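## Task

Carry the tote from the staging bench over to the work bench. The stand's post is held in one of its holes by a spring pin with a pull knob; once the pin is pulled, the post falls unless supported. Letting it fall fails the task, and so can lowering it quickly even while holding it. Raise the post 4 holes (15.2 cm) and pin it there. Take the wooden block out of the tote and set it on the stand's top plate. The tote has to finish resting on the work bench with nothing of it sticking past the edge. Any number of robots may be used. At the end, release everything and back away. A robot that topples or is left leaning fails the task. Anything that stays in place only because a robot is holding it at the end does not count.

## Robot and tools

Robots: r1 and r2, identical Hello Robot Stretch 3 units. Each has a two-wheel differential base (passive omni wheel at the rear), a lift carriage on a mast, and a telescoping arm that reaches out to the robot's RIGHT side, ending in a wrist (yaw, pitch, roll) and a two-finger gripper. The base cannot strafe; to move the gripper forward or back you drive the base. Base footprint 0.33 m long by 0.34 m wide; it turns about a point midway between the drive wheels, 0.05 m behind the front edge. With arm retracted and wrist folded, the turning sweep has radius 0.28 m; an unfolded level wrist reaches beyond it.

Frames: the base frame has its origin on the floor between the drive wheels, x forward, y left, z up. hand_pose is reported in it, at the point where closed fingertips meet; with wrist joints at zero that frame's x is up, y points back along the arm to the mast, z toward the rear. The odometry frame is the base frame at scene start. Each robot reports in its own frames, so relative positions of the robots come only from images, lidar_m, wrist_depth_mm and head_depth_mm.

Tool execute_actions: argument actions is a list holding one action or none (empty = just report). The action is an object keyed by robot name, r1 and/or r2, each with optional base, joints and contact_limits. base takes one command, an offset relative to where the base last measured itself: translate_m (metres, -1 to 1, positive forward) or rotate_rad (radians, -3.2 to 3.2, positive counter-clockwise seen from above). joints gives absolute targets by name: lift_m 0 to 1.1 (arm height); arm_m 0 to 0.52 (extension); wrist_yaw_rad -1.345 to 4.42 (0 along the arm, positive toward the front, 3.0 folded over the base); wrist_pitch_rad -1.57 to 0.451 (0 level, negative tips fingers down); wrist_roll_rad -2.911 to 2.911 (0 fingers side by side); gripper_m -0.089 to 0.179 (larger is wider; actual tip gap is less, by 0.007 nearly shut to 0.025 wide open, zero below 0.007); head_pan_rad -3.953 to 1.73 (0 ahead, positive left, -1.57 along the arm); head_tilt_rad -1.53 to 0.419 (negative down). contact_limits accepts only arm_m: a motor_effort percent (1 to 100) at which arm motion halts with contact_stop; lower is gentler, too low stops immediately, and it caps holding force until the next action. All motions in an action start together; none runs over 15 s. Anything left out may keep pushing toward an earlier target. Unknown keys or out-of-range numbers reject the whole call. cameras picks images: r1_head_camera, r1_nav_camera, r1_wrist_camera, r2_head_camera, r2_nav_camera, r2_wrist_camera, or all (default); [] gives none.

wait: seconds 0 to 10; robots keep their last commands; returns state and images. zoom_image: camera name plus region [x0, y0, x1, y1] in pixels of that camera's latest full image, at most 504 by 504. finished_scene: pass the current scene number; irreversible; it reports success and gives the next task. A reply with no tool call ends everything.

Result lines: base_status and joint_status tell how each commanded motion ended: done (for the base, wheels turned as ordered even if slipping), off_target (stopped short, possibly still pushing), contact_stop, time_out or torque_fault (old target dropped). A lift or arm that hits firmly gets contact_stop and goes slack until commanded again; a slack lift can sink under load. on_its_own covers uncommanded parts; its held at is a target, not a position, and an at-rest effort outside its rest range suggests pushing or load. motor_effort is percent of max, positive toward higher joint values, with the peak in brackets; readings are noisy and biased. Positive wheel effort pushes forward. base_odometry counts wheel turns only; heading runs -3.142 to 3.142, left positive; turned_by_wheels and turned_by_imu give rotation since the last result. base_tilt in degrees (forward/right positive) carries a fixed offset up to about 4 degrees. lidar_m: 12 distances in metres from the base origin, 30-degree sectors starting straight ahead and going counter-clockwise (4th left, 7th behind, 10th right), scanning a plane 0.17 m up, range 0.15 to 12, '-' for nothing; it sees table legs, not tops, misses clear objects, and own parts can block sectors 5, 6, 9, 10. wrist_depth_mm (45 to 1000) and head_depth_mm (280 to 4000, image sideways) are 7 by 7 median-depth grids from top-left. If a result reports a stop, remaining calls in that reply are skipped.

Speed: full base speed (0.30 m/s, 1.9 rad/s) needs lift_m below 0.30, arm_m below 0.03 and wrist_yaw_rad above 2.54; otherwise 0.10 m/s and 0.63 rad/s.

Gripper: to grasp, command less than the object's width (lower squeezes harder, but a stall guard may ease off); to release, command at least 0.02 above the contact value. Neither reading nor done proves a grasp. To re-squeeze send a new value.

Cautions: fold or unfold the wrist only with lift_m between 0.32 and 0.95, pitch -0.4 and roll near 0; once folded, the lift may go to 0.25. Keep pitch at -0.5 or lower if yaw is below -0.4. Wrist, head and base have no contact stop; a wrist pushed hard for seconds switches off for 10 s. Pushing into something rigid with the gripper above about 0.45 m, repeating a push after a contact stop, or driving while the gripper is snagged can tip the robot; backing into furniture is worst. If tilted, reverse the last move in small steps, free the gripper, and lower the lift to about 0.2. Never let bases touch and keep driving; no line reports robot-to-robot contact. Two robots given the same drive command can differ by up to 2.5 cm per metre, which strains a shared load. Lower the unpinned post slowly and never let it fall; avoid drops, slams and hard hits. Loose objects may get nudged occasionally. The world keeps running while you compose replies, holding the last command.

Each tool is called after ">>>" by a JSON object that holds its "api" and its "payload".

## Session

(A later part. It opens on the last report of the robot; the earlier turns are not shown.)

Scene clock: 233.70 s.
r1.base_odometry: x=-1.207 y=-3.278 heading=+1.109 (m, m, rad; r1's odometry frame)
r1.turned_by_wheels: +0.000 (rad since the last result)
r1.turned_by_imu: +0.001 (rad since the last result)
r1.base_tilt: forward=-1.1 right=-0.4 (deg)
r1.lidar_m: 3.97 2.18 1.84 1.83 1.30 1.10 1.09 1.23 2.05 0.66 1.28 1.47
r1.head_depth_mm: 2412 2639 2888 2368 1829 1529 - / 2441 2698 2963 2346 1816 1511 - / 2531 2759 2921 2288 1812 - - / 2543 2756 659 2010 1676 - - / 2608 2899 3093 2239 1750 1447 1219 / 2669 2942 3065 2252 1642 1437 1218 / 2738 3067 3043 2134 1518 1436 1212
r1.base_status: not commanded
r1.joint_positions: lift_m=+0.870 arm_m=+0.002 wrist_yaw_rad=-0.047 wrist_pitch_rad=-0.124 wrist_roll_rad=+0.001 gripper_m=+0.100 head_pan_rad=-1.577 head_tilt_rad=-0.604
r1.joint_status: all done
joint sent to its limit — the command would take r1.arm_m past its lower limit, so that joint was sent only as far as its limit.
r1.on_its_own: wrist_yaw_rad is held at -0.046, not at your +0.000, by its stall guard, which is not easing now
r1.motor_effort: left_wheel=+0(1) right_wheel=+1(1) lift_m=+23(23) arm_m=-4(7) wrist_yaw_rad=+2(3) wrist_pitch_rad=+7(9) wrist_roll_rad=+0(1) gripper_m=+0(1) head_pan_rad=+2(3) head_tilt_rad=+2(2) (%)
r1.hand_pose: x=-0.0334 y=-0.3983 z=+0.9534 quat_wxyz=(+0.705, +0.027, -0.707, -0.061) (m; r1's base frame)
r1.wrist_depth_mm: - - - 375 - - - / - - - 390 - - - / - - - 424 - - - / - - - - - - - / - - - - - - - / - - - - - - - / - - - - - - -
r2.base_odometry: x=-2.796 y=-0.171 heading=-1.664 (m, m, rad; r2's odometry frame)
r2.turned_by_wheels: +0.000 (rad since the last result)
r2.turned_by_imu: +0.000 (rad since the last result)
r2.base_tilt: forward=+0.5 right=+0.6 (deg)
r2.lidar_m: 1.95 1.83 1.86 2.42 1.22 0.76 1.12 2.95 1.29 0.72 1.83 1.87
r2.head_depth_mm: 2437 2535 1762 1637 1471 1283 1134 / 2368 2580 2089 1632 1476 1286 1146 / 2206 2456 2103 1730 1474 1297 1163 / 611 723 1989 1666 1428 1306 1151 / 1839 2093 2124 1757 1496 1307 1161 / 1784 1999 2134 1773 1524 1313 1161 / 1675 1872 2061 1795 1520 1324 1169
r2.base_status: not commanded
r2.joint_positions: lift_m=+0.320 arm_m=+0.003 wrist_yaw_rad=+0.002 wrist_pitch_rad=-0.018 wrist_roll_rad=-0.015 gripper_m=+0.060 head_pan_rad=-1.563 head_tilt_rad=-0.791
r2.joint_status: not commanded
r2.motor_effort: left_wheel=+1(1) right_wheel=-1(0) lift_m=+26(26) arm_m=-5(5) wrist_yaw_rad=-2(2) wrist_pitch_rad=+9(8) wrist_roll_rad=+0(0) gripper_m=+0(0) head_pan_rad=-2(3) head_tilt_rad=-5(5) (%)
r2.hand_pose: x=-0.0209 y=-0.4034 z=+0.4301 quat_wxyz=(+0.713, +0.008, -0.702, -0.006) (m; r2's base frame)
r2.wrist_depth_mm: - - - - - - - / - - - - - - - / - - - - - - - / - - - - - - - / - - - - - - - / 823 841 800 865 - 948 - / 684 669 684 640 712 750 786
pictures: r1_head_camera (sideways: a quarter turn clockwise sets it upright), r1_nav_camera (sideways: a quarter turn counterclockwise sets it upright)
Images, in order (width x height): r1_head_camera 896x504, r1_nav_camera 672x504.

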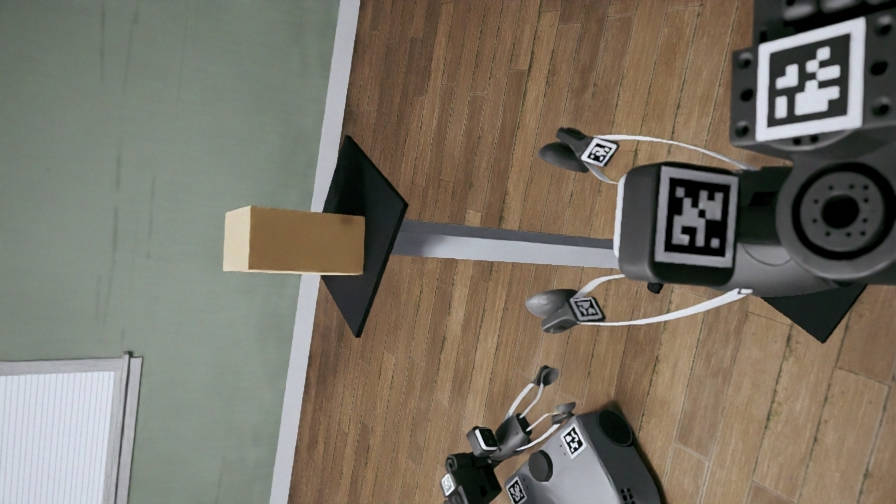

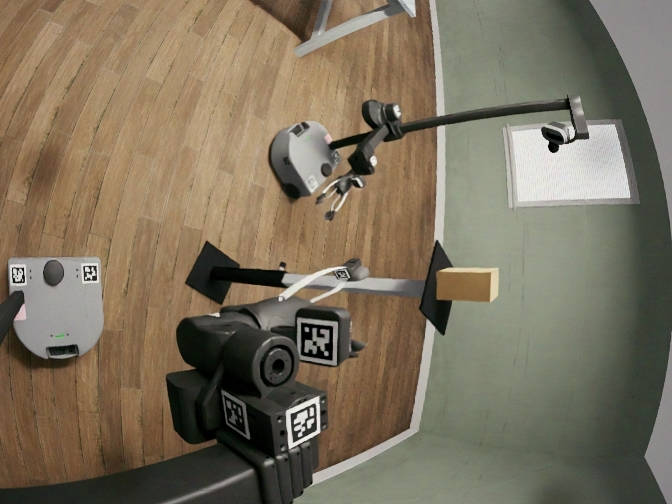

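>>> {"api": "execute_actions", "payload": {"actions": [{"r1":{"joints":{"lift_m":0.6,"wrist_pitch_rad":-0.4,"wrist_yaw_rad":3.0,"head_pan_rad":0,"head_tilt_rad":-0.5},"base":{"translate_m":0.3}}}], "cameras": []}}

>>> {"api": "execute_actions", "payload": {"actions": [{"r1":{"joints":{"lift_m":0.27},"base":{"translate_m":0.36}}}], "cameras": []}}

>>> {"api": "execute_actions", "payload": {"actions": [{"r1":{"base":{"translate_m":1}}}], "cameras": []}}

>>> {"api": "execute_actions", "payload": {"actions": [{"r1":{"base":{"translate_m":1}}}], "cameras": []}}

>>> {"api": "execute_actions", "payload": {"actions": [{"r1":{"base":{"rotate_rad":-0.389}}}], "cameras": []}}

>>> {"api": "execute_actions", "payload": {"actions": [{"r1":{"base":{"translate_m":1}}}], "cameras": []}}

>>> {"api": "execute_actions", "payload": {"actions": [{"r1":{"base":{"translate_m":1}}}], "cameras": []}}

>>> {"api": "execute_actions", "payload": {"actions": [{"r1":{"base":{"translate_m":0.95},"joints":{"lift_m":0.9,"head_pan_rad":-1.57,"head_tilt_rad":-0.8}}}], "cameras": ["r1_head_camera"]}}

Scene clock: 238.23 s.
r1.base_odometry: x=-1.074 y=-3.009 heading=+1.109 (m, m, rad; r1's odometry frame)
r1.turned_by_wheels: +0.000 (rad since the last result)
r1.turned_by_imu: +0.002 (rad since the last result)
r1.base_tilt: forward=-1.0 right=-0.4 (deg)
r1.lidar_m: 3.85 2.09 1.77 1.77 1.65 1.39 1.38 1.56 0.74 1.21 1.47 1.19
r1.head_depth_mm: - - 2408 2633 1831 1512 1323 / - - - 2737 2013 1597 1313 / - - - 2700 1985 1579 1305 / - - - 2653 1984 1563 1304 / - - - 2638 1962 1559 1289 / 3770 3955 3892 2594 1935 1547 1284 / 3040 3248 3332 2553 1926 1531 1275
r1.base_status: done
r1.joint_positions: lift_m=+0.600 arm_m=+0.002 wrist_yaw_rad=+2.997 wrist_pitch_rad=-0.417 wrist_roll_rad=+0.001 gripper_m=+0.100 head_pan_rad=-0.007 head_tilt_rad=-0.507
r1.joint_status: all done
r1.motor_effort: left_wheel=+0(5) right_wheel=+0(5) lift_m=+22(22) arm_m=-3(4) wrist_yaw_rad=+3(5) wrist_pitch_rad=+5(6) wrist_roll_rad=+0(0) gripper_m=+0(0) head_pan_rad=+4(42) head_tilt_rad=+4(16) (%)
r1.hand_pose: x=+0.0111 y=+0.0750 z=+0.6132 quat_wxyz=(+0.196, +0.700, +0.096, +0.679) (m; r1's base frame)
r1.wrist_depth_mm: - - - - - - - / - - - - - - - / - - - - - - - / - - - - - - - / - - - - - 938 863 / - 969 - 858 826 775 784 / 870 843 755 765 736 709 702
r2.base_odometry: x=-2.796 y=-0.171 heading=-1.664 (m, m, rad; r2's odometry frame)
r2.turned_by_wheels: +0.000 (rad since the last result)
r2.turned_by_imu: +0.000 (rad since the last result)
r2.base_tilt: forward=+0.5 right=+0.5 (deg)
r2.lidar_m: 1.95 1.83 1.86 2.42 1.22 0.76 1.12 2.95 1.22 0.72 1.84 1.87
r2.head_depth_mm: 2637 2583 2050 1600 1465 1282 1134 / 2402 2590 2062 1729 1479 1287 1142 / 2214 2460 2091 1745 1481 1305 1169 / 612 721 1994 1665 1429 1306 1157 / 1830 2103 2146 1770 1503 1299 1167 / 1797 2009 2146 1787 1512 1316 1163 / 1677 1864 2045 1782 1519 1326 1167
r2.base_status: not commanded
r2.joint_positions: lift_m=+0.320 arm_m=+0.003 wrist_yaw_rad=+0.002 wrist_pitch_rad=-0.018 wrist_roll_rad=-0.015 gripper_m=+0.060 head_pan_rad=-1.563 head_tilt_rad=-0.791
r2.joint_status: not commanded
r2.motor_effort: left_wheel=+1(1) right_wheel=+0(0) lift_m=+25(26) arm_m=-5(5) wrist_yaw_rad=-2(2) wrist_pitch_rad=+9(9) wrist_roll_rad=+0(0) gripper_m=+0(0) head_pan_rad=-3(2) head_tilt_rad=-5(6) (%)
r2.hand_pose: x=-0.0209 y=-0.4034 z=+0.4301 quat_wxyz=(+0.713, +0.008, -0.702, -0.006) (m; r2's base frame)
r2.wrist_depth_mm: - - - - - - 795 / - - - - - - - / - - - - - - - / - - - - - - - / - - - - - - - / 830 851 815 855 - 778 723 / 677 692 693 637 731 750 711
pictures: none
No camera images: the call's "cameras" was empty. Leave "cameras" out to get every camera's image.

Scene clock: 242.53 s.
r1.base_odometry: x=-0.914 y=-2.687 heading=+1.109 (m, m, rad; r1's odometry frame)
r1.turned_by_wheels: +0.000 (rad since the last result)
r1.turned_by_imu: +0.002 (rad since the last result)
r1.base_tilt: forward=-1.0 right=-0.4 (deg)
r1.lidar_m: 3.67 2.01 1.70 1.69 1.91 1.74 1.73 0.95 0.95 1.21 1.27 0.88
r1.head_depth_mm: - - - 2615 2031 1601 1327 / - - - 2752 2028 1596 1317 / - - - 2680 1994 1581 1312 / - - - 2667 2006 1567 1298 / - - - 2651 1960 1558 1295 / 3562 3796 3713 2595 1932 1543 1284 / 2936 3082 3202 2575 1924 1536 1272
r1.base_status: done
r1.joint_positions: lift_m=+0.270 arm_m=+0.002 wrist_yaw_rad=+2.998 wrist_pitch_rad=-0.417 wrist_roll_rad=+0.001 gripper_m=+0.100 head_pan_rad=-0.007 head_tilt_rad=-0.506
r1.joint_status: all done
r1.motor_effort: left_wheel=+0(7) right_wheel=+0(7) lift_m=+22(21) arm_m=-3(4) wrist_yaw_rad=+4(4) wrist_pitch_rad=+5(5) wrist_roll_rad=+0(0) gripper_m=+0(0) head_pan_rad=+3(3) head_tilt_rad=+4(5) (%)
r1.hand_pose: x=+0.0109 y=+0.0750 z=+0.2831 quat_wxyz=(+0.196, +0.700, +0.097, +0.679) (m; r1's base frame)
r1.wrist_depth_mm: - - - - - - - / - - - - - - 873 / - - 934 870 811 750 703 / 840 783 716 683 655 623 584 / 670 632 600 565 546 527 506 / 551 538 - 510 466 427 437 / 472 479 - - 410 397 387
r2.base_odometry: x=-2.796 y=-0.171 heading=-1.664 (m, m, rad; r2's odometry frame)
r2.turned_by_wheels: +0.000 (rad since the last result)
r2.turned_by_imu: +0.000 (rad since the last result)
r2.base_tilt: forward=+0.4 right=+0.5 (deg)
r2.lidar_m: 1.95 1.83 1.87 2.42 1.22 0.75 1.12 1.22 2.84 0.72 1.83 1.87
r2.head_depth_mm: 2623 2613 2043 1714 1465 1275 1136 / 2411 2590 2090 1721 1471 1291 1145 / 2200 2473 2088 1733 1478 1295 1164 / 614 723 2007 1666 1425 1306 1154 / 1835 2089 2134 1747 1506 1309 1163 / 1794 2000 2135 1787 1515 1313 1168 / 1677 1862 2054 1798 1528 1330 1172
r2.base_status: not commanded
r2.joint_positions: lift_m=+0.320 arm_m=+0.003 wrist_yaw_rad=+0.002 wrist_pitch_rad=-0.018 wrist_roll_rad=-0.015 gripper_m=+0.060 head_pan_rad=-1.563 head_tilt_rad=-0.791
r2.joint_status: not commanded
r2.motor_effort: left_wheel=+1(1) right_wheel=+0(0) lift_m=+26(25) arm_m=-5(5) wrist_yaw_rad=-3(2) wrist_pitch_rad=+9(9) wrist_roll_rad=+0(0) gripper_m=+0(0) head_pan_rad=-2(3) head_tilt_rad=-5(6) (%)
r2.hand_pose: x=-0.0209 y=-0.4034 z=+0.4301 quat_wxyz=(+0.713, +0.008, -0.702, -0.006) (m; r2's base frame)
r2.wrist_depth_mm: - - - - - - - / - - - - - - - / - - - - - - - / - - - - - - - / - - - - - - - / 850 893 804 868 - - - / 657 668 692 647 726 747 745
pictures: none
No camera images: the call's "cameras" was empty. Leave "cameras" out to get every camera's image.

Scene clock: 247.57 s.
r1.base_odometry: x=-0.468 y=-1.792 heading=+1.109 (m, m, rad; r1's odometry frame)
r1.turned_by_wheels: +0.000 (rad since the last result)
r1.turned_by_imu: +0.003 (rad since the last result)
r1.base_tilt: forward=-0.9 right=-0.4 (deg)
r1.lidar_m: 3.13 1.75 1.48 1.47 1.67 2.71 2.70 1.80 0.56 1.20 1.36 1.38
r1.head_depth_mm: - - - 2763 2039 1599 1324 / - - - 2760 2023 1601 1325 / - - - 2711 1997 1582 1305 / - - - 2667 1977 1568 1307 / - - - 2627 1968 1560 1291 / 3101 3310 3460 2605 1940 1542 1284 / 2528 2714 2829 2570 1928 1530 1278
r1.base_status: done
r1.joint_positions: lift_m=+0.270 arm_m=+0.002 wrist_yaw_rad=+2.998 wrist_pitch_rad=-0.417 wrist_roll_rad=+0.001 gripper_m=+0.100 head_pan_rad=-0.007 head_tilt_rad=-0.506
r1.joint_status: not commanded
r1.motor_effort: left_wheel=+0(7) right_wheel=+0(8) lift_m=+22(22) arm_m=-4(4) wrist_yaw_rad=+2(2) wrist_pitch_rad=+5(5) wrist_roll_rad=-1(0) gripper_m=-1(0) head_pan_rad=+3(4) head_tilt_rad=+4(3) (%)
r1.hand_pose: x=+0.0109 y=+0.0750 z=+0.2831 quat_wxyz=(+0.196, +0.700, +0.097, +0.679) (m; r1's base frame)
r1.wrist_depth_mm: - - - - - - - / - - - - - - 880 / - - 915 902 796 757 715 / 829 788 722 697 662 622 579 / 667 628 599 574 551 538 494 / 552 539 - 501 467 432 442 / 479 476 - - 407 394 389
r2.base_odometry: x=-2.796 y=-0.171 heading=-1.664 (m, m, rad; r2's odometry frame)
r2.turned_by_wheels: +0.000 (rad since the last result)
r2.turned_by_imu: +0.000 (rad since the last result)
r2.base_tilt: forward=+0.4 right=+0.6 (deg)
r2.lidar_m: 1.94 1.83 1.86 2.42 1.22 0.76 1.12 2.95 2.85 0.72 1.84 1.87
r2.head_depth_mm: 2617 2580 2063 1710 1459 1286 1138 / 2412 2599 2080 1735 1478 1288 1146 / 2210 2426 2098 1747 1490 1297 1166 / 612 722 2011 1667 1423 1301 1157 / 1853 2092 2140 1764 1508 1308 1162 / 1796 2011 2131 1786 1512 1313 1168 / 1675 1869 2037 1800 1529 1331 1169
r2.base_status: not commanded
r2.joint_positions: lift_m=+0.320 arm_m=+0.003 wrist_yaw_rad=+0.002 wrist_pitch_rad=-0.018 wrist_roll_rad=-0.015 gripper_m=+0.060 head_pan_rad=-1.563 head_tilt_rad=-0.791
r2.joint_status: not commanded
r2.motor_effort: left_wheel=+1(1) right_wheel=+0(0) lift_m=+26(26) arm_m=-5(5) wrist_yaw_rad=-2(2) wrist_pitch_rad=+8(9) wrist_roll_rad=+0(0) gripper_m=+0(0) head_pan_rad=-3(2) head_tilt_rad=-5(5) (%)
r2.hand_pose: x=-0.0209 y=-0.4034 z=+0.4301 quat_wxyz=(+0.713, +0.008, -0.702, -0.006) (m; r2's base frame)
r2.wrist_depth_mm: - - - - - - - / - - - - - - - / - - - - - - - / - - - - - - - / - - - - - - - / 829 871 818 883 - - - / 662 683 693 645 719 755 741
pictures: none
No camera images: the call's "cameras" was empty. Leave "cameras" out to get every camera's image.

Scene clock: 252.50 s.
r1.base_odometry: x=-0.023 y=-0.896 heading=+1.109 (m, m, rad; r1's odometry frame)
r1.turned_by_wheels: +0.000 (rad since the last result)
r1.turned_by_imu: +0.003 (rad since the last result)
r1.base_tilt: forward=-0.9 right=-0.4 (deg)
r1.lidar_m: 2.67 1.49 1.26 1.26 1.42 2.38 2.74 1.33 1.42 0.83 2.51 2.21
r1.head_depth_mm: - - - 2773 2011 1607 1325 / - - - 2730 2013 1591 1311 / - - - 2694 1991 1583 1304 / - - - 2683 1976 1574 1297 / 3441 3724 3767 2633 1955 1552 1291 / 2663 2857 3081 2599 1933 1542 1288 / 2149 2251 2372 2422 1935 1544 1278
r1.base_status: done
r1.joint_positions: lift_m=+0.270 arm_m=+0.002 wrist_yaw_rad=+2.998 wrist_pitch_rad=-0.417 wrist_roll_rad=+0.001 gripper_m=+0.100 head_pan_rad=-0.007 head_tilt_rad=-0.506
r1.joint_status: not commanded
r1.motor_effort: left_wheel=+0(6) right_wheel=+1(8) lift_m=+22(22) arm_m=-5(3) wrist_yaw_rad=+3(3) wrist_pitch_rad=+5(5) wrist_roll_rad=+0(0) gripper_m=+0(0) head_pan_rad=+2(3) head_tilt_rad=+3(4) (%)
r1.hand_pose: x=+0.0109 y=+0.0750 z=+0.2831 quat_wxyz=(+0.196, +0.700, +0.097, +0.679) (m; r1's base frame)
r1.wrist_depth_mm: - - - - - - - / - - - - - - 909 / - - 918 878 801 776 731 / 851 792 709 681 661 619 576 / 675 631 603 564 541 529 495 / 561 535 - 508 461 425 436 / 483 479 - - 409 398 381
r2.base_odometry: x=-2.796 y=-0.171 heading=-1.664 (m, m, rad; r2's odometry frame)
r2.turned_by_wheels: +0.000 (rad since the last result)
r2.turned_by_imu: +0.000 (rad since the last result)
r2.base_tilt: forward=+0.5 right=+0.6 (deg)
r2.lidar_m: 1.95 1.83 1.87 2.42 1.22 0.76 1.12 2.95 2.84 0.72 1.83 1.87
r2.head_depth_mm: 2638 2606 2071 1715 1465 1282 1135 / 2434 2592 2073 1721 1481 1292 1147 / 2192 2470 2100 1746 1485 1299 1170 / 612 724 1992 1658 1430 1310 1156 / 1835 2099 2139 1772 1500 1312 1164 / 1787 2006 2121 1772 1512 1317 1158 / 1685 1872 2057 1780 1527 1319 1169
r2.base_status: not commanded
r2.joint_positions: lift_m=+0.320 arm_m=+0.003 wrist_yaw_rad=+0.002 wrist_pitch_rad=-0.018 wrist_roll_rad=-0.015 gripper_m=+0.060 head_pan_rad=-1.563 head_tilt_rad=-0.791
r2.joint_status: not commanded
r2.motor_effort: left_wheel=+1(1) right_wheel=+0(0) lift_m=+26(25) arm_m=-5(5) wrist_yaw_rad=-2(2) wrist_pitch_rad=+9(9) wrist_roll_rad=+0(0) gripper_m=+0(0) head_pan_rad=-3(3) head_tilt_rad=-5(6) (%)
r2.hand_pose: x=-0.0209 y=-0.4034 z=+0.4301 quat_wxyz=(+0.713, +0.008, -0.702, -0.006) (m; r2's base frame)
r2.wrist_depth_mm: - - - - - - - / - - - - - - - / - - - - - - - / - - - - - - - / - - - - - - - / 862 875 813 886 - - - / 664 682 690 651 718 752 755
pictures: none
No camera images: the call's "cameras" was empty. Leave "cameras" out to get every camera's image.

Scene clock: 253.73 s.
r1.base_odometry: x=-0.023 y=-0.896 heading=+0.720 (m, m, rad; r1's odometry frame)
r1.turned_by_wheels: -0.389 (rad since the last result)
r1.turned_by_imu: -0.382 (rad since the last result)
r1.base_tilt: forward=-1.0 right=-0.4 (deg)
r1.lidar_m: 2.20 2.10 1.39 1.26 1.26 1.56 3.08 1.34 1.34 1.42 0.83 2.51
r1.head_depth_mm: - - 3536 2713 2032 1597 1328 / - - 2334 2723 2013 1596 1316 / - - 3904 2579 1990 1581 1313 / - - 3814 2632 1986 1572 1303 / - - - 2656 1969 1559 1296 / - - 3974 2609 1947 1538 1287 / - - 3946 2578 1917 1540 1282
r1.base_status: done
r1.joint_positions: lift_m=+0.270 arm_m=+0.002 wrist_yaw_rad=+2.998 wrist_pitch_rad=-0.417 wrist_roll_rad=+0.001 gripper_m=+0.100 head_pan_rad=-0.007 head_tilt_rad=-0.506
r1.joint_status: not commanded
r1.motor_effort: left_wheel=+2(7) right_wheel=-2(7) lift_m=+22(22) arm_m=-4(4) wrist_yaw_rad=+2(3) wrist_pitch_rad=+5(5) wrist_roll_rad=+0(0) gripper_m=+0(0) head_pan_rad=+4(3) head_tilt_rad=+3(3) (%)
r1.hand_pose: x=+0.0109 y=+0.0750 z=+0.2831 quat_wxyz=(+0.196, +0.700, +0.097, +0.679) (m; r1's base frame)
r1.wrist_depth_mm: - - - - - - - / - - - - - - 859 / - - 923 858 804 766 702 / 828 788 732 676 659 621 579 / 679 630 602 572 546 534 495 / 559 542 - 507 465 437 436 / 473 477 - - 406 394 386
r2.base_odometry: x=-2.796 y=-0.171 heading=-1.664 (m, m, rad; r2's odometry frame)
r2.turned_by_wheels: +0.000 (rad since the last result)
r2.turned_by_imu: +0.000 (rad since the last result)
r2.base_tilt: forward=+0.4 right=+0.6 (deg)
r2.lidar_m: 1.95 1.83 1.87 2.42 1.22 0.76 1.12 2.95 2.85 0.72 1.83 1.87
r2.head_depth_mm: 2626 2631 2052 1721 1469 1276 1139 / 2399 2583 2090 1729 1479 1285 1140 / 2211 2456 2113 1747 1490 1294 1169 / 614 724 1985 1666 1429 1308 1155 / 1859 2083 2136 1754 1498 1303 1160 / 1781 2018 2126 1765 1512 1315 1167 / 1683 1872 2049 1796 1523 1321 1162
r2.base_status: not commanded
r2.joint_positions: lift_m=+0.320 arm_m=+0.003 wrist_yaw_rad=+0.002 wrist_pitch_rad=-0.018 wrist_roll_rad=-0.015 gripper_m=+0.060 head_pan_rad=-1.563 head_tilt_rad=-0.791
r2.joint_status: not commanded
r2.motor_effort: left_wheel=+1(0) right_wheel=+0(0) lift_m=+25(26) arm_m=-5(5) wrist_yaw_rad=-1(2) wrist_pitch_rad=+9(9) wrist_roll_rad=+0(0) gripper_m=-1(0) head_pan_rad=-1(2) head_tilt_rad=-6(5) (%)
r2.hand_pose: x=-0.0209 y=-0.4034 z=+0.4301 quat_wxyz=(+0.713, +0.008, -0.702, -0.006) (m; r2's base frame)
r2.wrist_depth_mm: - - - - - - - / - - - - - - - / - - - - - - - / - - - - - - - / - - - - - - - / 866 894 798 874 - - - / 657 683 698 644 735 737 762
pictures: none
No camera images: the call's "cameras" was empty. Leave "cameras" out to get every camera's image.

Scene clock: 258.73 s.
r1.base_odometry: x=+0.729 y=-0.237 heading=+0.720 (m, m, rad; r1's odometry frame)
r1.turned_by_wheels: +0.000 (rad since the last result)
r1.turned_by_imu: +0.003 (rad since the last result)
r1.base_tilt: forward=-1.0 right=-0.3 (deg)
r1.lidar_m: 2.58 2.43 1.56 1.41 1.43 1.76 3.49 2.16 0.89 3.32 3.35 1.24
r1.head_depth_mm: 3702 - 1796 1340 1949 1603 1317 / 3626 3982 1791 2627 1940 1573 1317 / 3591 3847 2627 2710 1982 1580 1309 / 3508 3832 - 2668 1990 1573 1302 / 3499 3794 - 2654 1952 1563 1296 / 3425 3718 3907 2607 1946 1550 1285 / 3382 3635 3845 2571 1927 1538 1279
r1.base_status: done
r1.joint_positions: lift_m=+0.270 arm_m=+0.002 wrist_yaw_rad=+2.998 wrist_pitch_rad=-0.417 wrist_roll_rad=+0.001 gripper_m=+0.100 head_pan_rad=-0.007 head_tilt_rad=-0.506
r1.joint_status: not commanded
r1.motor_effort: left_wheel=+2(9) right_wheel=-2(6) lift_m=+22(22) arm_m=-4(4) wrist_yaw_rad=+2(2) wrist_pitch_rad=+5(5) wrist_roll_rad=+0(0) gripper_m=+0(0) head_pan_rad=+3(4) head_tilt_rad=+3(4) (%)
r1.hand_pose: x=+0.0109 y=+0.0750 z=+0.2831 quat_wxyz=(+0.196, +0.700, +0.097, +0.679) (m; r1's base frame)
r1.wrist_depth_mm: - - - - - - - / - - - - - - 895 / - - 914 871 805 749 708 / 841 787 737 684 654 616 581 / 655 630 593 567 552 535 492 / 560 535 - 513 468 432 434 / 478 477 - - 409 396 383
r2.base_odometry: x=-2.796 y=-0.171 heading=-1.664 (m, m, rad; r2's odometry frame)
r2.turned_by_wheels: +0.000 (rad since the last result)
r2.turned_by_imu: +0.000 (rad since the last result)
r2.base_tilt: forward=+0.5 right=+0.6 (deg)
r2.lidar_m: 1.95 1.83 1.86 2.42 1.22 0.75 1.12 2.95 2.85 0.72 1.84 1.87
r2.head_depth_mm: 2630 2584 2059 1723 1465 1283 1139 / 2408 2594 2080 1733 1479 1292 1144 / 2211 2456 2082 1730 1485 1301 1169 / 612 722 1982 1665 1428 1300 1159 / 1839 2096 2145 1772 1503 1306 1162 / 1792 2016 2136 1788 1516 1311 1162 / 1674 1865 2039 1794 1529 1323 1168
r2.base_status: not commanded
r2.joint_positions: lift_m=+0.320 arm_m=+0.003 wrist_yaw_rad=+0.002 wrist_pitch_rad=-0.018 wrist_roll_rad=-0.015 gripper_m=+0.060 head_pan_rad=-1.563 head_tilt_rad=-0.791
r2.joint_status: not commanded
r2.motor_effort: left_wheel=+0(1) right_wheel=+0(0) lift_m=+26(26) arm_m=-5(5) wrist_yaw_rad=-2(2) wrist_pitch_rad=+9(9) wrist_roll_rad=+0(0) gripper_m=+0(0) head_pan_rad=-2(2) head_tilt_rad=-5(5) (%)
r2.hand_pose: x=-0.0209 y=-0.4034 z=+0.4301 quat_wxyz=(+0.713, +0.008, -0.702, -0.006) (m; r2's base frame)
r2.wrist_depth_mm: - - - - - - - / - - - - - - - / - - - - - - - / - - - - - - - / - - - - - - - / 860 851 836 870 - - - / 667 669 697 634 725 736 754
pictures: none
No camera images: the call's "cameras" was empty. Leave "cameras" out to get every camera's image.

Scene clock: 263.67 s.
r1.base_odometry: x=+1.481 y=+0.423 heading=+0.720 (m, m, rad; r1's odometry frame)
r1.turned_by_wheels: +0.000 (rad since the last result)
r1.turned_by_imu: +0.003 (rad since the last result)
r1.base_tilt: forward=-0.9 right=-0.4 (deg)
r1.lidar_m: 1.59 2.69 1.73 1.55 1.56 1.96 3.88 1.70 3.48 1.10 0.46 1.37
r1.head_depth_mm: 2821 3080 3226 1111 937 1605 1323 / 2755 3056 3159 1258 2016 1592 1322 / 2726 2992 3160 2355 1933 1582 1306 / 2690 2916 3218 2674 1981 1569 1298 / 2605 2846 3137 2648 1957 1557 1292 / 2612 2823 3075 2609 1938 1536 1284 / 2544 2799 3032 2562 1926 1525 1276
r1.base_status: done
r1.joint_positions: lift_m=+0.270 arm_m=+0.002 wrist_yaw_rad=+2.998 wrist_pitch_rad=-0.417 wrist_roll_rad=+0.001 gripper_m=+0.100 head_pan_rad=-0.007 head_tilt_rad=-0.506
r1.joint_status: not commanded
r1.motor_effort: left_wheel=+1(8) right_wheel=-2(5) lift_m=+22(22) arm_m=-3(4) wrist_yaw_rad=+2(3) wrist_pitch_rad=+6(5) wrist_roll_rad=+0(0) gripper_m=+0(0) head_pan_rad=+3(3) head_tilt_rad=+4(3) (%)
r1.hand_pose: x=+0.0109 y=+0.0750 z=+0.2831 quat_wxyz=(+0.196, +0.700, +0.097, +0.679) (m; r1's base frame)
r1.wrist_depth_mm: - - - - - - - / - - - - - - 880 / - - 962 862 803 740 707 / 852 787 729 685 648 622 591 / 675 627 594 566 554 524 498 / 569 541 - 510 471 426 441 / 476 487 - - 409 394 386
r2.base_odometry: x=-2.796 y=-0.171 heading=-1.664 (m, m, rad; r2's odometry frame)
r2.turned_by_wheels: +0.000 (rad since the last result)
r2.turned_by_imu: +0.000 (rad since the last result)
r2.base_tilt: forward=+0.6 right=+0.6 (deg)
r2.lidar_m: 1.95 1.83 1.87 2.41 1.22 0.76 1.12 2.95 2.84 0.72 1.83 1.87
r2.head_depth_mm: 2652 2605 2048 1716 1465 1279 1142 / 2400 2596 2090 1721 1467 1291 1142 / 2213 2473 2095 1742 1484 1297 1164 / 613 722 1986 1664 1431 1307 1155 / 1847 2086 2129 1771 1506 1308 1168 / 1782 1993 2130 1781 1512 1318 1162 / 1679 1876 2045 1780 1520 1318 1170
r2.base_status: not commanded
r2.joint_positions: lift_m=+0.320 arm_m=+0.003 wrist_yaw_rad=+0.002 wrist_pitch_rad=-0.018 wrist_roll_rad=-0.015 gripper_m=+0.060 head_pan_rad=-1.563 head_tilt_rad=-0.791
r2.joint_status: not commanded
r2.motor_effort: left_wheel=+0(1) right_wheel=+0(1) lift_m=+25(25) arm_m=-5(5) wrist_yaw_rad=-2(2) wrist_pitch_rad=+9(9) wrist_roll_rad=+0(1) gripper_m=+0(0) head_pan_rad=-3(1) head_tilt_rad=-6(5) (%)
r2.hand_pose: x=-0.0209 y=-0.4034 z=+0.4301 quat_wxyz=(+0.713, +0.008, -0.702, -0.006) (m; r2's base frame)
r2.wrist_depth_mm: - - - - - - - / - - - - - - - / - - - - - - - / - - - - - - - / - - - - - - - / 841 879 806 866 - - - / 666 677 699 646 730 760 765
pictures: none
No camera images: the call's "cameras" was empty. Leave "cameras" out to get every camera's image.

Scene clock: 273.90 s.
r1.base_odometry: x=+2.195 y=+1.050 heading=+0.720 (m, m, rad; r1's odometry frame)
r1.turned_by_wheels: +0.000 (rad since the last result)
r1.turned_by_imu: +0.005 (rad since the last result)
r1.base_tilt: forward=-0.9 right=-0.3 (deg)
r1.lidar_m: 2.17 2.19 1.89 1.72 1.73 2.14 3.97 0.85 1.05 0.95 0.96 0.67
r1.head_depth_mm: 2821 3019 943 753 - - 1159 / 2768 2993 935 690 - - 1155 / 2730 2939 859 724 650 - 1152 / 2710 2894 877 732 645 - - / 2662 2867 870 724 641 - 1152 / 2618 2837 862 668 619 1215 1133 / 2584 2780 882 719 604 543 1125
r1.base_status: done
r1.joint_positions: lift_m=+0.900 arm_m=+0.002 wrist_yaw_rad=+2.998 wrist_pitch_rad=-0.418 wrist_roll_rad=+0.001 gripper_m=+0.100 head_pan_rad=-1.563 head_tilt_rad=-0.790
r1.joint_status: all done
r1.motor_effort: left_wheel=+1(8) right_wheel=-1(7) lift_m=+33(35) arm_m=-4(4) wrist_yaw_rad=+2(3) wrist_pitch_rad=+5(5) wrist_roll_rad=+0(0) gripper_m=+0(0) head_pan_rad=-3(44) head_tilt_rad=-6(33) (%)
r1.hand_pose: x=+0.0108 y=+0.0750 z=+0.9125 quat_wxyz=(+0.196, +0.700, +0.097, +0.679) (m; r1's base frame)
r1.wrist_depth_mm: - - - - - - - / - - - - - - - / - - - - - - - / - - - - - - - / - - - - - - - / - - - - - - - / - - - - - - -
r2.base_odometry: x=-2.796 y=-0.171 heading=-1.664 (m, m, rad; r2's odometry frame)
r2.turned_by_wheels: +0.000 (rad since the last result)
r2.turned_by_imu: -0.001 (rad since the last result)
r2.base_tilt: forward=+0.6 right=+0.6 (deg)
r2.lidar_m: 1.95 1.83 1.87 2.42 1.22 0.75 1.12 2.95 2.84 0.72 1.83 1.87
r2.head_depth_mm: 2631 2596 2079 1705 1466 1283 1139 / 2412 2583 2074 1739 1471 1292 1147 / 2203 2460 2084 1749 1497 1299 1169 / 612 722 1995 1664 1432 1303 1158 / 1840 2085 2140 1759 1511 1310 1159 / 1781 2003 2120 1774 1516 1323 1163 / 1672 1861 2050 1792 1520 1316 1169
r2.base_status: not commanded
r2.joint_positions: lift_m=+0.320 arm_m=+0.003 wrist_yaw_rad=+0.002 wrist_pitch_rad=-0.018 wrist_roll_rad=-0.015 gripper_m=+0.060 head_pan_rad=-1.563 head_tilt_rad=-0.791
r2.joint_status: not commanded
r2.motor_effort: left_wheel=+1(0) right_wheel=+0(0) lift_m=+26(26) arm_m=-5(5) wrist_yaw_rad=-2(2) wrist_pitch_rad=+9(9) wrist_roll_rad=+0(0) gripper_m=+0(0) head_pan_rad=-3(1) head_tilt_rad=-5(6) (%)
r2.hand_pose: x=-0.0209 y=-0.4034 z=+0.4301 quat_wxyz=(+0.713, +0.008, -0.702, -0.006) (m; r2's base frame)
r2.wrist_depth_mm: - - - - - - - / - - - - - - - / - - - - - - - / - - - - - - - / - - - - - - - / 853 866 812 840 - - - / 671 671 702 647 726 756 758
pictures: r1_head_camera (sideways: a quarter turn clockwise sets it upright)
Images, in order (width x height): r1_head_camera 896x504.

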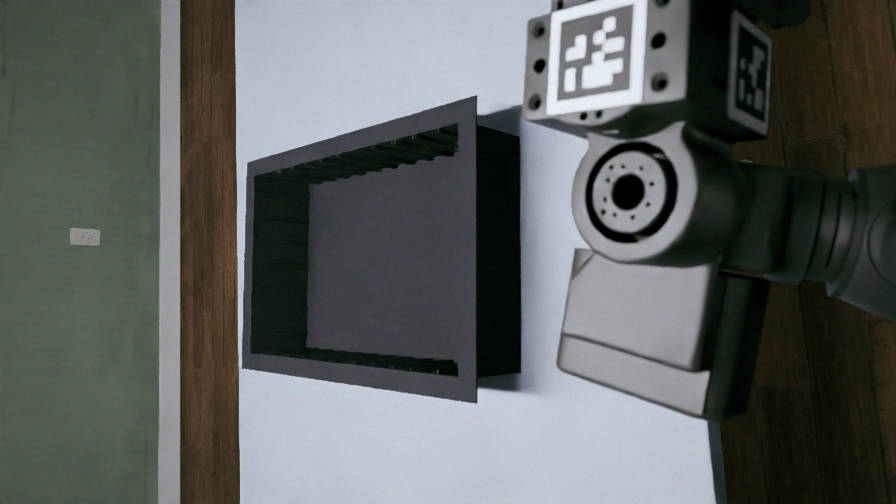

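>>> {"api": "execute_actions", "payload": {"actions": [{"r1":{"joints":{"wrist_yaw_rad":0}}}], "cameras": []}}

>>> {"api": "execute_actions", "payload": {"actions": [{"r1":{"joints":{"lift_m":1.05,"wrist_pitch_rad":-1.5,"wrist_roll_rad":1.57,"arm_m":0.29,"gripper_m":0.08}}}], "cameras": ["r1_head_camera","r1_wrist_camera"]}}

Scene clock: 276.53 s.
r1.base_odometry: x=+2.195 y=+1.050 heading=+0.720 (m, m, rad; r1's odometry frame)
r1.turned_by_wheels: +0.000 (rad since the last result)
r1.turned_by_imu: +0.001 (rad since the last result)
r1.base_tilt: forward=-1.0 right=-0.4 (deg)
r1.lidar_m: 2.18 2.19 1.89 1.72 1.73 2.14 3.98 0.84 1.05 0.95 0.96 0.67
r1.head_depth_mm: 2792 3015 942 754 - - - / 2746 2993 932 694 - - - / 2723 2939 855 737 - - 1104 / 2705 2896 880 753 - - 1104 / 2652 2878 868 742 612 560 1138 / 2609 2820 862 668 608 558 1131 / 2583 2794 884 716 604 543 1130
r1.base_status: not commanded
r1.joint_positions: lift_m=+0.900 arm_m=+0.002 wrist_yaw_rad=+0.003 wrist_pitch_rad=-0.418 wrist_roll_rad=+0.001 gripper_m=+0.100 head_pan_rad=-1.563 head_tilt_rad=-0.790
r1.joint_status: all done
r1.motor_effort: left_wheel=+1(1) right_wheel=-1(2) lift_m=+33(33) arm_m=-4(4) wrist_yaw_rad=-3(4) wrist_pitch_rad=+6(5) wrist_roll_rad=+0(0) gripper_m=+0(0) head_pan_rad=-3(2) head_tilt_rad=-5(6) (%)
r1.hand_pose: x=-0.0208 y=-0.3716 z=+0.9125 quat_wxyz=(+0.692, +0.148, -0.691, -0.146) (m; r1's base frame)
r1.wrist_depth_mm: - - - - - - - / - - - 591 667 668 612 / - 697 577 584 470 515 482 / 566 521 436 455 410 392 396 / 449 417 309 284 288 360 338 / 376 358 303 310 309 290 294 / 319 311 295 284 276 267 260
r2.base_odometry: x=-2.796 y=-0.171 heading=-1.664 (m, m, rad; r2's odometry frame)
r2.turned_by_wheels: +0.000 (rad since the last result)
r2.turned_by_imu: +0.000 (rad since the last result)
r2.base_tilt: forward=+0.5 right=+0.5 (deg)
r2.lidar_m: 1.94 1.83 1.86 2.42 1.22 0.76 1.12 2.95 2.85 0.72 1.83 1.87
r2.head_depth_mm: 2608 2602 2070 1717 1466 1282 1133 / 2398 2596 2097 1725 1472 1286 1150 / 2219 2472 2084 1738 1487 1296 1164 / 613 721 1987 1659 1428 1302 1147 / 1845 2077 2124 1762 1505 1309 1161 / 1781 2006 2124 1775 1514 1319 1164 / 1679 1877 2058 1780 1515 1321 1169
r2.base_status: not commanded
r2.joint_positions: lift_m=+0.320 arm_m=+0.003 wrist_yaw_rad=+0.002 wrist_pitch_rad=-0.018 wrist_roll_rad=-0.015 gripper_m=+0.060 head_pan_rad=-1.563 head_tilt_rad=-0.791
r2.joint_status: not commanded
r2.motor_effort: left_wheel=+1(1) right_wheel=-1(0) lift_m=+26(26) arm_m=-5(5) wrist_yaw_rad=-2(2) wrist_pitch_rad=+9(9) wrist_roll_rad=+0(0) gripper_m=+0(0) head_pan_rad=-2(2) head_tilt_rad=-4(6) (%)
r2.hand_pose: x=-0.0209 y=-0.4034 z=+0.4301 quat_wxyz=(+0.713, +0.008, -0.702, -0.006) (m; r2's base frame)
r2.wrist_depth_mm: - - - - - - - / - - - - - - - / - - - - - - - / - - - - - - - / - - - - - - - / 847 850 804 872 - - - / 664 683 693 638 717 747 755
pictures: none
No camera images: the call's "cameras" was empty. Leave "cameras" out to get every camera's image.

Scene clock: 279.87 s.
r1.base_odometry: x=+2.195 y=+1.050 heading=+0.720 (m, m, rad; r1's odometry frame)
r1.turned_by_wheels: +0.000 (rad since the last result)
r1.turned_by_imu: +0.001 (rad since the last result)
r1.base_tilt: forward=-0.9 right=-0.5 (deg)
r1.lidar_m: 2.18 2.19 1.89 1.72 1.73 2.13 3.98 0.84 1.05 0.95 0.96 0.67
r1.head_depth_mm: 2794 3050 940 753 629 1272 1159 / - 3055 915 691 625 1247 1154 / - - 829 725 620 1242 1152 / 2694 - 878 728 615 1229 1149 / 2678 2879 866 726 611 561 1138 / 2624 2810 864 669 607 557 1135 / 2630 2807 882 716 602 542 1124
r1.base_status: not commanded
r1.joint_positions: lift_m=+1.050 arm_m=+0.290 wrist_yaw_rad=+0.001 wrist_pitch_rad=-1.494 wrist_roll_rad=+1.567 gripper_m=+0.080 head_pan_rad=-1.563 head_tilt_rad=-0.790
r1.joint_status: all done
r1.motor_effort: left_wheel=+1(1) right_wheel=-1(2) lift_m=+33(34) arm_m=+5(7) wrist_yaw_rad=-1(3) wrist_pitch_rad=-1(5) wrist_roll_rad=+1(2) gripper_m=+0(75) head_pan_rad=-3(4) head_tilt_rad=-6(5) (%)
r1.hand_pose: x=-0.0215 y=-0.4299 z=+0.9311 quat_wxyz=(+0.002, +0.002, -0.733, -0.680) (m; r1's base frame)
r1.wrist_depth_mm: 318 312 225 296 293 285 917 / 240 237 309 303 299 296 924 / 338 331 322 316 310 308 - / 347 343 334 323 322 315 - / 366 352 348 338 333 327 - / 381 368 - 342 342 - - / 379 361 312 285 352 342 -
r2.base_odometry: x=-2.796 y=-0.171 heading=-1.664 (m, m, rad; r2's odometry frame)
r2.turned_by_wheels: +0.000 (rad since the last result)
r2.turned_by_imu: +0.000 (rad since the last result)
r2.base_tilt: forward=+0.6 right=+0.6 (deg)
r2.lidar_m: 1.95 1.83 1.86 2.42 1.22 0.75 1.12 2.95 2.84 0.72 1.84 1.87
r2.head_depth_mm: 2608 2603 2067 1713 1465 1280 1135 / 2412 2572 2095 1720 1480 1287 1143 / 2210 2464 2106 1731 1490 1297 1164 / 612 720 2004 1664 1426 1306 1159 / 1849 2085 2147 1764 1507 1304 1164 / 1786 2012 2146 1785 1519 1317 1158 / 1665 1870 2037 1793 1523 1327 1168
r2.base_status: not commanded
r2.joint_positions: lift_m=+0.320 arm_m=+0.003 wrist_yaw_rad=+0.002 wrist_pitch_rad=-0.018 wrist_roll_rad=-0.015 gripper_m=+0.060 head_pan_rad=-1.563 head_tilt_rad=-0.791
r2.joint_status: not commanded
r2.motor_effort: left_wheel=+0(0) right_wheel=+0(0) lift_m=+26(26) arm_m=-5(5) wrist_yaw_rad=-2(2) wrist_pitch_rad=+9(9) wrist_roll_rad=+0(0) gripper_m=+0(0) head_pan_rad=-2(2) head_tilt_rad=-5(5) (%)
r2.hand_pose: x=-0.0209 y=-0.4034 z=+0.4301 quat_wxyz=(+0.713, +0.008, -0.702, -0.006) (m; r2's base frame)
r2.wrist_depth_mm: - - - - - - - / - - - - - - - / - - - - - - - / - - - - - - - / - - - - - - - / 838 864 797 842 - - - / 664 676 696 639 717 762 768
pictures: r1_head_camera (sideways: a quarter turn clockwise sets it upright), r1_wrist_camera
Images, in order (width x height): r1_head_camera 896x504, r1_wrist_camera 644x364.

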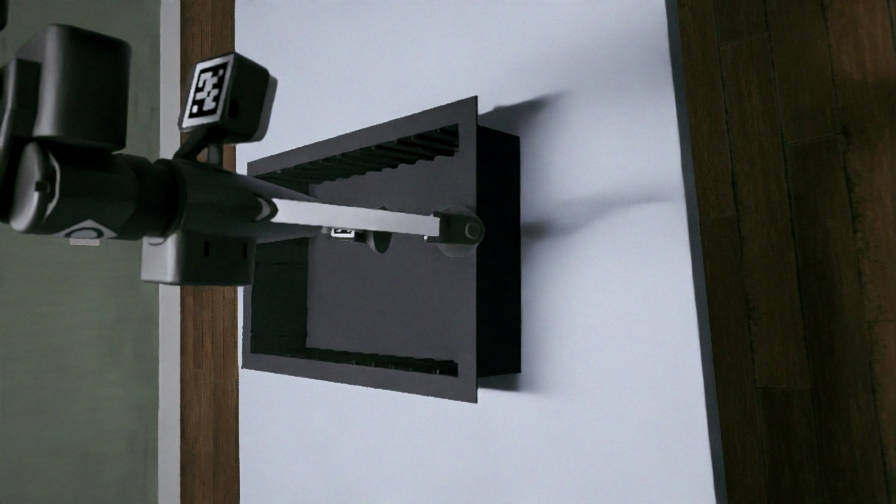

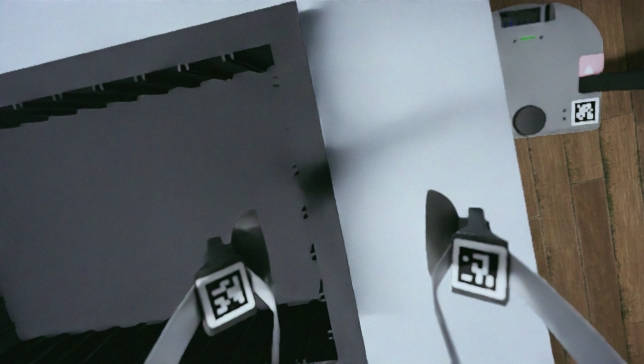

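Straddling. Lower, grip, lift.

>>> {"api": "execute_actions", "payload": {"actions": [{"r1":{"joints":{"lift_m":0.925}}}], "cameras": []}}

>>> {"api": "execute_actions", "payload": {"actions": [{"r1":{"joints":{"gripper_m":-0.06}}}], "cameras": []}}

>>> {"api": "execute_actions", "payload": {"actions": [{"r1":{"joints":{"lift_m":1.0}}}], "cameras": ["r1_head_camera","r1_nav_camera"]}}

Scene clock: 282.00 s.
r1.base_odometry: x=+2.195 y=+1.050 heading=+0.720 (m, m, rad; r1's odometry frame)
r1.turned_by_wheels: +0.000 (rad since the last result)
r1.turned_by_imu: +0.001 (rad since the last result)
r1.base_tilt: forward=-1.0 right=-0.5 (deg)
r1.lidar_m: 2.17 2.19 1.88 1.72 1.74 2.14 3.96 0.85 1.04 0.95 0.96 0.66
r1.head_depth_mm: 2802 - - 751 622 1278 1164 / 2729 - 898 706 623 1246 1154 / 2738 - - 652 620 1239 1152 / 2710 2896 898 643 603 1234 1144 / 2639 2809 866 724 610 561 1137 / 2634 2822 861 669 607 557 1130 / 2623 2760 884 717 604 543 1126
r1.base_status: not commanded
r1.joint_positions: lift_m=+0.925 arm_m=+0.290 wrist_yaw_rad=+0.001 wrist_pitch_rad=-1.484 wrist_roll_rad=+1.567 gripper_m=+0.080 head_pan_rad=-1.563 head_tilt_rad=-0.790
r1.joint_status: all done
r1.motor_effort: left_wheel=+1(1) right_wheel=-1(2) lift_m=+20(29) arm_m=+5(5) wrist_yaw_rad=-2(2) wrist_pitch_rad=-4(5) wrist_roll_rad=+1(1) gripper_m=-2(2) head_pan_rad=-3(4) head_tilt_rad=-5(6) (%)
r1.hand_pose: x=-0.0215 y=-0.4327 z=+0.8067 quat_wxyz=(+0.002, +0.002, -0.737, -0.676) (m; r1's base frame)
r1.wrist_depth_mm: 128 139 105 184 180 176 172 / 201 197 108 189 184 180 176 / 210 204 112 195 190 186 180 / 218 211 204 200 197 191 187 / 225 218 167 208 205 195 194 / 233 227 - 123 211 - 198 / 244 238 229 126 216 210 203
r2.base_odometry: x=-2.796 y=-0.171 heading=-1.664 (m, m, rad; r2's odometry frame)
r2.turned_by_wheels: +0.000 (rad since the last result)
r2.turned_by_imu: +0.000 (rad since the last result)
r2.base_tilt: forward=+0.6 right=+0.4 (deg)
r2.lidar_m: 1.95 1.83 1.87 2.42 1.22 0.76 1.12 2.95 2.84 0.72 1.83 1.87
r2.head_depth_mm: 2618 2617 2061 1707 1472 1283 1141 / 2419 2559 2078 1729 1472 1295 1146 / 2189 2479 2111 1737 1482 1294 1164 / 613 722 1990 1664 1422 1307 1153 / 1838 2093 2146 1766 1505 1312 1161 / 1791 2017 2128 1781 1512 1314 1165 / 1668 1864 2059 1781 1518 1317 1160
r2.base_status: not commanded
r2.joint_positions: lift_m=+0.320 arm_m=+0.003 wrist_yaw_rad=+0.002 wrist_pitch_rad=-0.018 wrist_roll_rad=-0.015 gripper_m=+0.060 head_pan_rad=-1.563 head_tilt_rad=-0.791
r2.joint_status: not commanded
r2.motor_effort: left_wheel=+1(1) right_wheel=+0(0) lift_m=+26(25) arm_m=-5(5) wrist_yaw_rad=-2(2) wrist_pitch_rad=+9(9) wrist_roll_rad=-1(0) gripper_m=+0(0) head_pan_rad=-4(3) head_tilt_rad=-5(6) (%)
r2.hand_pose: x=-0.0209 y=-0.4034 z=+0.4301 quat_wxyz=(+0.713, +0.008, -0.702, -0.006) (m; r2's base frame)
r2.wrist_depth_mm: - - - - - - - / - - - - - - - / - - - - - - - / - - - - - - - / - - - - - - - / 835 876 823 835 - - - / 666 683 695 641 718 752 745
pictures: none
No camera images: the call's "cameras" was empty. Leave "cameras" out to get every camera's image.

Scene clock: 283.90 s.
r1.base_odometry: x=+2.195 y=+1.050 heading=+0.720 (m, m, rad; r1's odometry frame)
r1.turned_by_wheels: +0.000 (rad since the last result)
r1.turned_by_imu: +0.000 (rad since the last result)
r1.base_tilt: forward=-1.0 right=-0.3 (deg)
r1.lidar_m: 2.18 2.19 1.89 1.72 1.73 2.14 3.98 0.85 1.05 0.95 0.96 0.66
r1.head_depth_mm: 2840 - - 752 622 1274 1160 / 2728 - 898 691 624 1243 1156 / 2738 - - 716 620 1239 1149 / 2706 2899 888 629 614 1228 1142 / 2689 2828 865 725 612 561 1132 / 2640 2831 859 666 606 557 1132 / 2611 2807 879 718 603 542 1122
r1.base_status: not commanded
r1.joint_positions: lift_m=+0.925 arm_m=+0.290 wrist_yaw_rad=+0.001 wrist_pitch_rad=-1.453 wrist_roll_rad=+1.567 gripper_m=-0.058 head_pan_rad=-1.563 head_tilt_rad=-0.790
r1.joint_status: all done
r1.motor_effort: left_wheel=+1(1) right_wheel=-2(2) lift_m=+20(20) arm_m=+3(4) wrist_yaw_rad=-1(1) wrist_pitch_rad=-13(14) wrist_roll_rad=+1(1) gripper_m=-34(100) head_pan_rad=-3(2) head_tilt_rad=-6(6) (%)
r1.hand_pose: x=-0.0215 y=-0.4406 z=+0.8068 quat_wxyz=(+0.002, +0.002, -0.747, -0.665) (m; r1's base frame)
r1.wrist_depth_mm: 123 134 143 105 180 173 168 / 194 200 196 107 185 179 173 / 216 211 202 110 191 185 178 / 226 216 208 114 197 189 183 / 232 227 217 117 201 196 189 / 244 233 226 120 - 202 196 / 252 243 234 128 216 209 202
r2.base_odometry: x=-2.796 y=-0.171 heading=-1.664 (m, m, rad; r2's odometry frame)
r2.turned_by_wheels: +0.000 (rad since the last result)
r2.turned_by_imu: +0.000 (rad since the last result)
r2.base_tilt: forward=+0.5 right=+0.5 (deg)
r2.lidar_m: 1.94 1.83 1.87 2.41 1.22 0.76 1.12 2.95 2.84 0.72 1.83 1.87
r2.head_depth_mm: 2614 2602 2073 1700 1472 1283 1136 / 2397 2597 2085 1734 1479 1289 1148 / 2205 2465 2101 1743 1490 1294 1164 / 612 723 1991 1666 1426 1306 1151 / 1835 2096 2143 1769 1501 1305 1159 / 1801 1989 2138 1778 1510 1320 1164 / 1678 1865 2052 1782 1518 1326 1168
r2.base_status: not commanded
r2.joint_positions: lift_m=+0.320 arm_m=+0.003 wrist_yaw_rad=+0.002 wrist_pitch_rad=-0.018 wrist_roll_rad=-0.015 gripper_m=+0.060 head_pan_rad=-1.563 head_tilt_rad=-0.791
r2.joint_status: not commanded
r2.motor_effort: left_wheel=+1(0) right_wheel=+0(0) lift_m=+26(26) arm_m=-5(5) wrist_yaw_rad=-2(2) wrist_pitch_rad=+9(9) wrist_roll_rad=+0(0) gripper_m=+0(0) head_pan_rad=-2(2) head_tilt_rad=-5(5) (%)
r2.hand_pose: x=-0.0209 y=-0.4034 z=+0.4301 quat_wxyz=(+0.713, +0.008, -0.702, -0.006) (m; r2's base frame)
r2.wrist_depth_mm: - - - - - - - / - - - - - - - / - - - - - - - / - - - - - - - / - - - - - - - / 835 887 811 860 - - - / 654 685 704 650 717 737 774
pictures: none
No camera images: the call's "cameras" was empty. Leave "cameras" out to get every camera's image.

Scene clock: 285.40 s.
r1.base_odometry: x=+2.195 y=+1.050 heading=+0.720 (m, m, rad; r1's odometry frame)
r1.turned_by_wheels: +0.000 (rad since the last result)
r1.turned_by_imu: +0.000 (rad since the last result)
r1.base_tilt: forward=-1.0 right=-0.3 (deg)
r1.lidar_m: 2.18 2.19 1.89 1.72 1.74 2.14 3.98 0.85 1.04 0.95 0.96 0.67
r1.head_depth_mm: - 2926 940 752 630 1276 1160 / - 1905 843 652 625 1243 1155 / - - 790 584 621 1235 1156 / 2696 2930 816 580 616 1230 1148 / 2675 2886 850 576 612 559 1136 / 2625 2830 835 666 607 556 1132 / 2608 2790 883 715 603 542 1124
r1.base_status: not commanded
r1.joint_positions: lift_m=+1.000 arm_m=+0.290 wrist_yaw_rad=+0.001 wrist_pitch_rad=-1.479 wrist_roll_rad=+1.570 gripper_m=-0.052 head_pan_rad=-1.563 head_tilt_rad=-0.790
r1.joint_status: all done
r1.on_its_own: gripper_m is held at -0.053, not at your -0.060, by its stall guard, which is still easing
r1.motor_effort: left_wheel=+1(1) right_wheel=+0(2) lift_m=+34(36) arm_m=+3(2) wrist_yaw_rad=+0(2) wrist_pitch_rad=-6(13) wrist_roll_rad=+0(1) gripper_m=-28(34) head_pan_rad=-3(4) head_tilt_rad=-6(5) (%)
r1.hand_pose: x=-0.0215 y=-0.4340 z=+0.8810 quat_wxyz=(+0.001, +0.001, -0.739, -0.674) (m; r1's base frame)
r1.wrist_depth_mm: 133 129 138 111 246 242 - / 182 218 210 114 253 246 - / 258 239 219 117 262 254 913 / 275 250 228 120 267 260 968 / 288 262 239 123 275 270 - / 303 274 253 127 - 281 - / 319 290 260 236 298 288 -
r2.base_odometry: x=-2.796 y=-0.171 heading=-1.664 (m, m, rad; r2's odometry frame)
r2.turned_by_wheels: +0.000 (rad since the last result)
r2.turned_by_imu: +0.000 (rad since the last result)
r2.base_tilt: forward=+0.6 right=+0.6 (deg)
r2.lidar_m: 1.94 1.83 1.87 2.42 1.22 0.76 1.12 2.95 2.85 0.72 1.83 1.87
r2.head_depth_mm: 2653 2593 2062 1714 1465 1280 1135 / 2406 2562 2077 1733 1475 1295 1142 / 2195 2463 2102 1737 1482 1297 1172 / 613 722 1999 1671 1429 1299 1147 / 1850 2085 2129 1755 1510 1307 1163 / 1792 2015 2146 1774 1502 1319 1168 / 1687 1867 2054 1802 1520 1317 1167
r2.base_status: not commanded
r2.joint_positions: lift_m=+0.320 arm_m=+0.003 wrist_yaw_rad=+0.002 wrist_pitch_rad=-0.018 wrist_roll_rad=-0.015 gripper_m=+0.060 head_pan_rad=-1.563 head_tilt_rad=-0.791
r2.joint_status: not commanded
r2.motor_effort: left_wheel=+1(1) right_wheel=+0(0) lift_m=+26(26) arm_m=-5(5) wrist_yaw_rad=-2(2) wrist_pitch_rad=+9(9) wrist_roll_rad=+0(0) gripper_m=+0(0) head_pan_rad=-2(2) head_tilt_rad=-6(5) (%)
r2.hand_pose: x=-0.0209 y=-0.4034 z=+0.4301 quat_wxyz=(+0.713, +0.008, -0.702, -0.006) (m; r2's base frame)
r2.wrist_depth_mm: - - - - - - - / - - - - - - - / - - - - - - - / - - - - - - - / - - - - - - - / 870 875 810 892 - - - / 671 671 705 645 723 749 762
pictures: r1_head_camera (sideways: a quarter turn clockwise sets it upright), r1_nav_camera (sideways: a quarter turn counterclockwise sets it upright)
Images, in order (width x height): r1_head_camera 896x504, r1_nav_camera 672x504.

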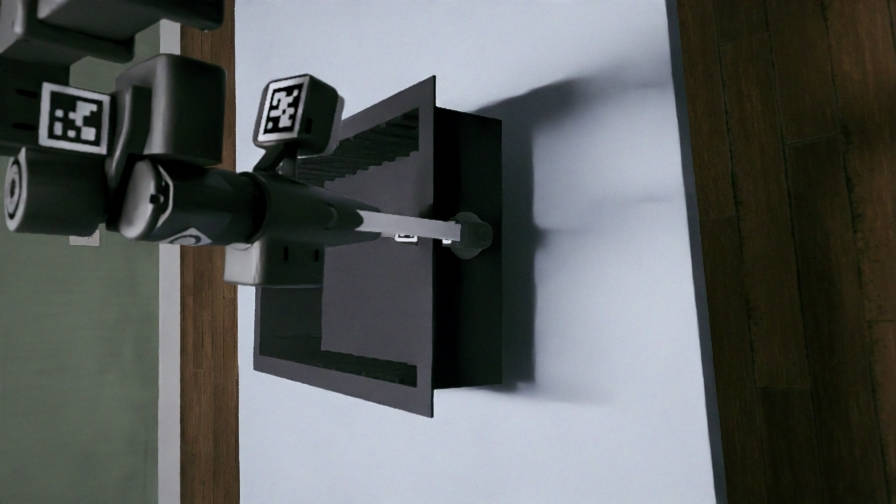

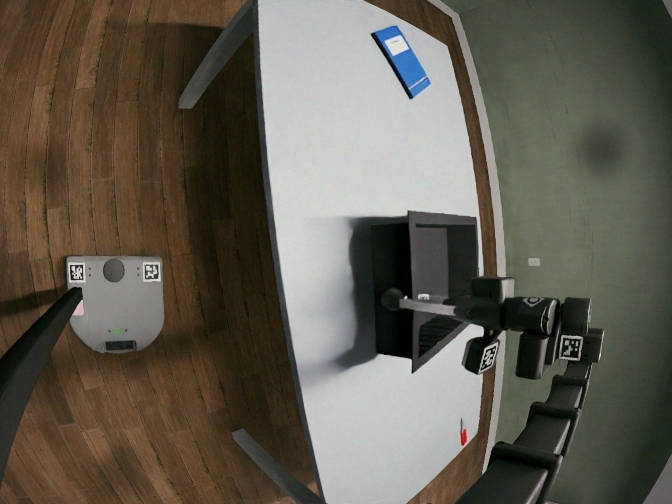

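>>> {"api": "execute_actions", "payload": {"actions": [{"r1":{"joints":{"lift_m":1.1}}}], "cameras": ["r1_nav_camera"]}}

Scene clock: 287.23 s.
r1.base_odometry: x=+2.195 y=+1.050 heading=+0.720 (m, m, rad; r1's odometry frame)
r1.turned_by_wheels: +0.000 (rad since the last result)
r1.turned_by_imu: +0.000 (rad since the last result)
r1.base_tilt: forward=-0.9 right=-0.4 (deg)
r1.lidar_m: 2.18 2.19 1.89 1.72 1.73 2.14 3.98 0.85 1.05 0.95 0.96 0.66
r1.head_depth_mm: 2817 2933 939 753 629 1271 1165 / 2709 2884 656 688 625 1248 1159 / - 2848 717 499 619 1236 1150 / 2600 2809 823 586 616 1235 1142 / 2655 2857 815 493 612 560 1138 / 2641 2861 675 685 608 556 1133 / 2622 2786 884 716 603 544 1128
r1.base_status: not commanded
r1.joint_positions: lift_m=+1.100 arm_m=+0.290 wrist_yaw_rad=+0.001 wrist_pitch_rad=-1.516 wrist_roll_rad=+1.571 gripper_m=-0.043 head_pan_rad=-1.563 head_tilt_rad=-0.790
r1.joint_status: all done
r1.on_its_own: gripper_m is held at -0.044, not at your -0.060, by its stall guard, which is not easing now
r1.motor_effort: left_wheel=+1(1) right_wheel=-1(1) lift_m=+36(37) arm_m=+2(3) wrist_yaw_rad=-1(0) wrist_pitch_rad=+5(6) wrist_roll_rad=+0(0) gripper_m=-22(28) head_pan_rad=-5(2) head_tilt_rad=-6(6) (%)
r1.hand_pose: x=-0.0215 y=-0.4244 z=+0.9811 quat_wxyz=(+0.001, +0.000, -0.726, -0.688) (m; r1's base frame)
r1.wrist_depth_mm: 361 151 143 116 337 - - / 196 218 235 119 344 - - / 353 308 253 123 358 - - / 372 328 272 127 361 - - / 374 352 285 129 376 - - / 371 382 312 133 203 - - / 362 349 316 267 224 - -
r2.base_odometry: x=-2.796 y=-0.171 heading=-1.664 (m, m, rad; r2's odometry frame)
r2.turned_by_wheels: +0.000 (rad since the last result)
r2.turned_by_imu: +0.000 (rad since the last result)
r2.base_tilt: forward=+0.5 right=+0.6 (deg)
r2.lidar_m: 1.95 1.83 1.86 2.41 1.22 0.76 1.12 2.95 2.85 0.72 1.83 1.87
r2.head_depth_mm: 2644 2570 2060 1708 1456 1286 1144 / 2395 2602 2083 1736 1481 1292 1142 / 2201 2476 2086 1740 1491 1296 1165 / 612 722 1993 1670 1420 1313 1153 / 1843 2080 2135 1768 1499 1314 1162 / 1790 2012 2145 1782 1516 1317 1163 / 1672 1857 2042 1800 1523 1321 1169
r2.base_status: not commanded
r2.joint_positions: lift_m=+0.320 arm_m=+0.003 wrist_yaw_rad=+0.002 wrist_pitch_rad=-0.018 wrist_roll_rad=-0.015 gripper_m=+0.060 head_pan_rad=-1.563 head_tilt_rad=-0.791
r2.joint_status: not commanded
r2.motor_effort: left_wheel=+0(1) right_wheel=+0(0) lift_m=+25(26) arm_m=-5(5) wrist_yaw_rad=-2(2) wrist_pitch_rad=+8(9) wrist_roll_rad=+0(1) gripper_m=+0(0) head_pan_rad=-1(3) head_tilt_rad=-6(6) (%)
r2.hand_pose: x=-0.0209 y=-0.4034 z=+0.4301 quat_wxyz=(+0.713, +0.008, -0.702, -0.006) (m; r2's base frame)
r2.wrist_depth_mm: - - - - - - - / - - - - - - - / - - - - - - - / - - - - - - - / - - - - - - - / 833 866 815 877 - - - / 685 688 696 636 726 769 774
pictures: r1_nav_camera (sideways: a quarter turn counterclockwise sets it upright)
Images, in order (width x height): r1_nav_camera 672x504.

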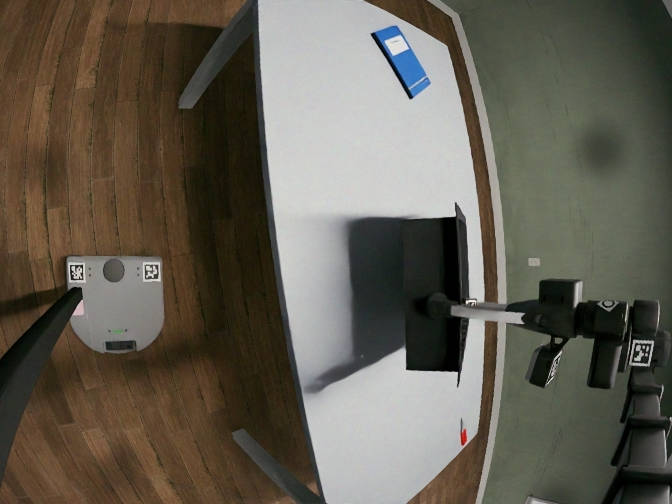

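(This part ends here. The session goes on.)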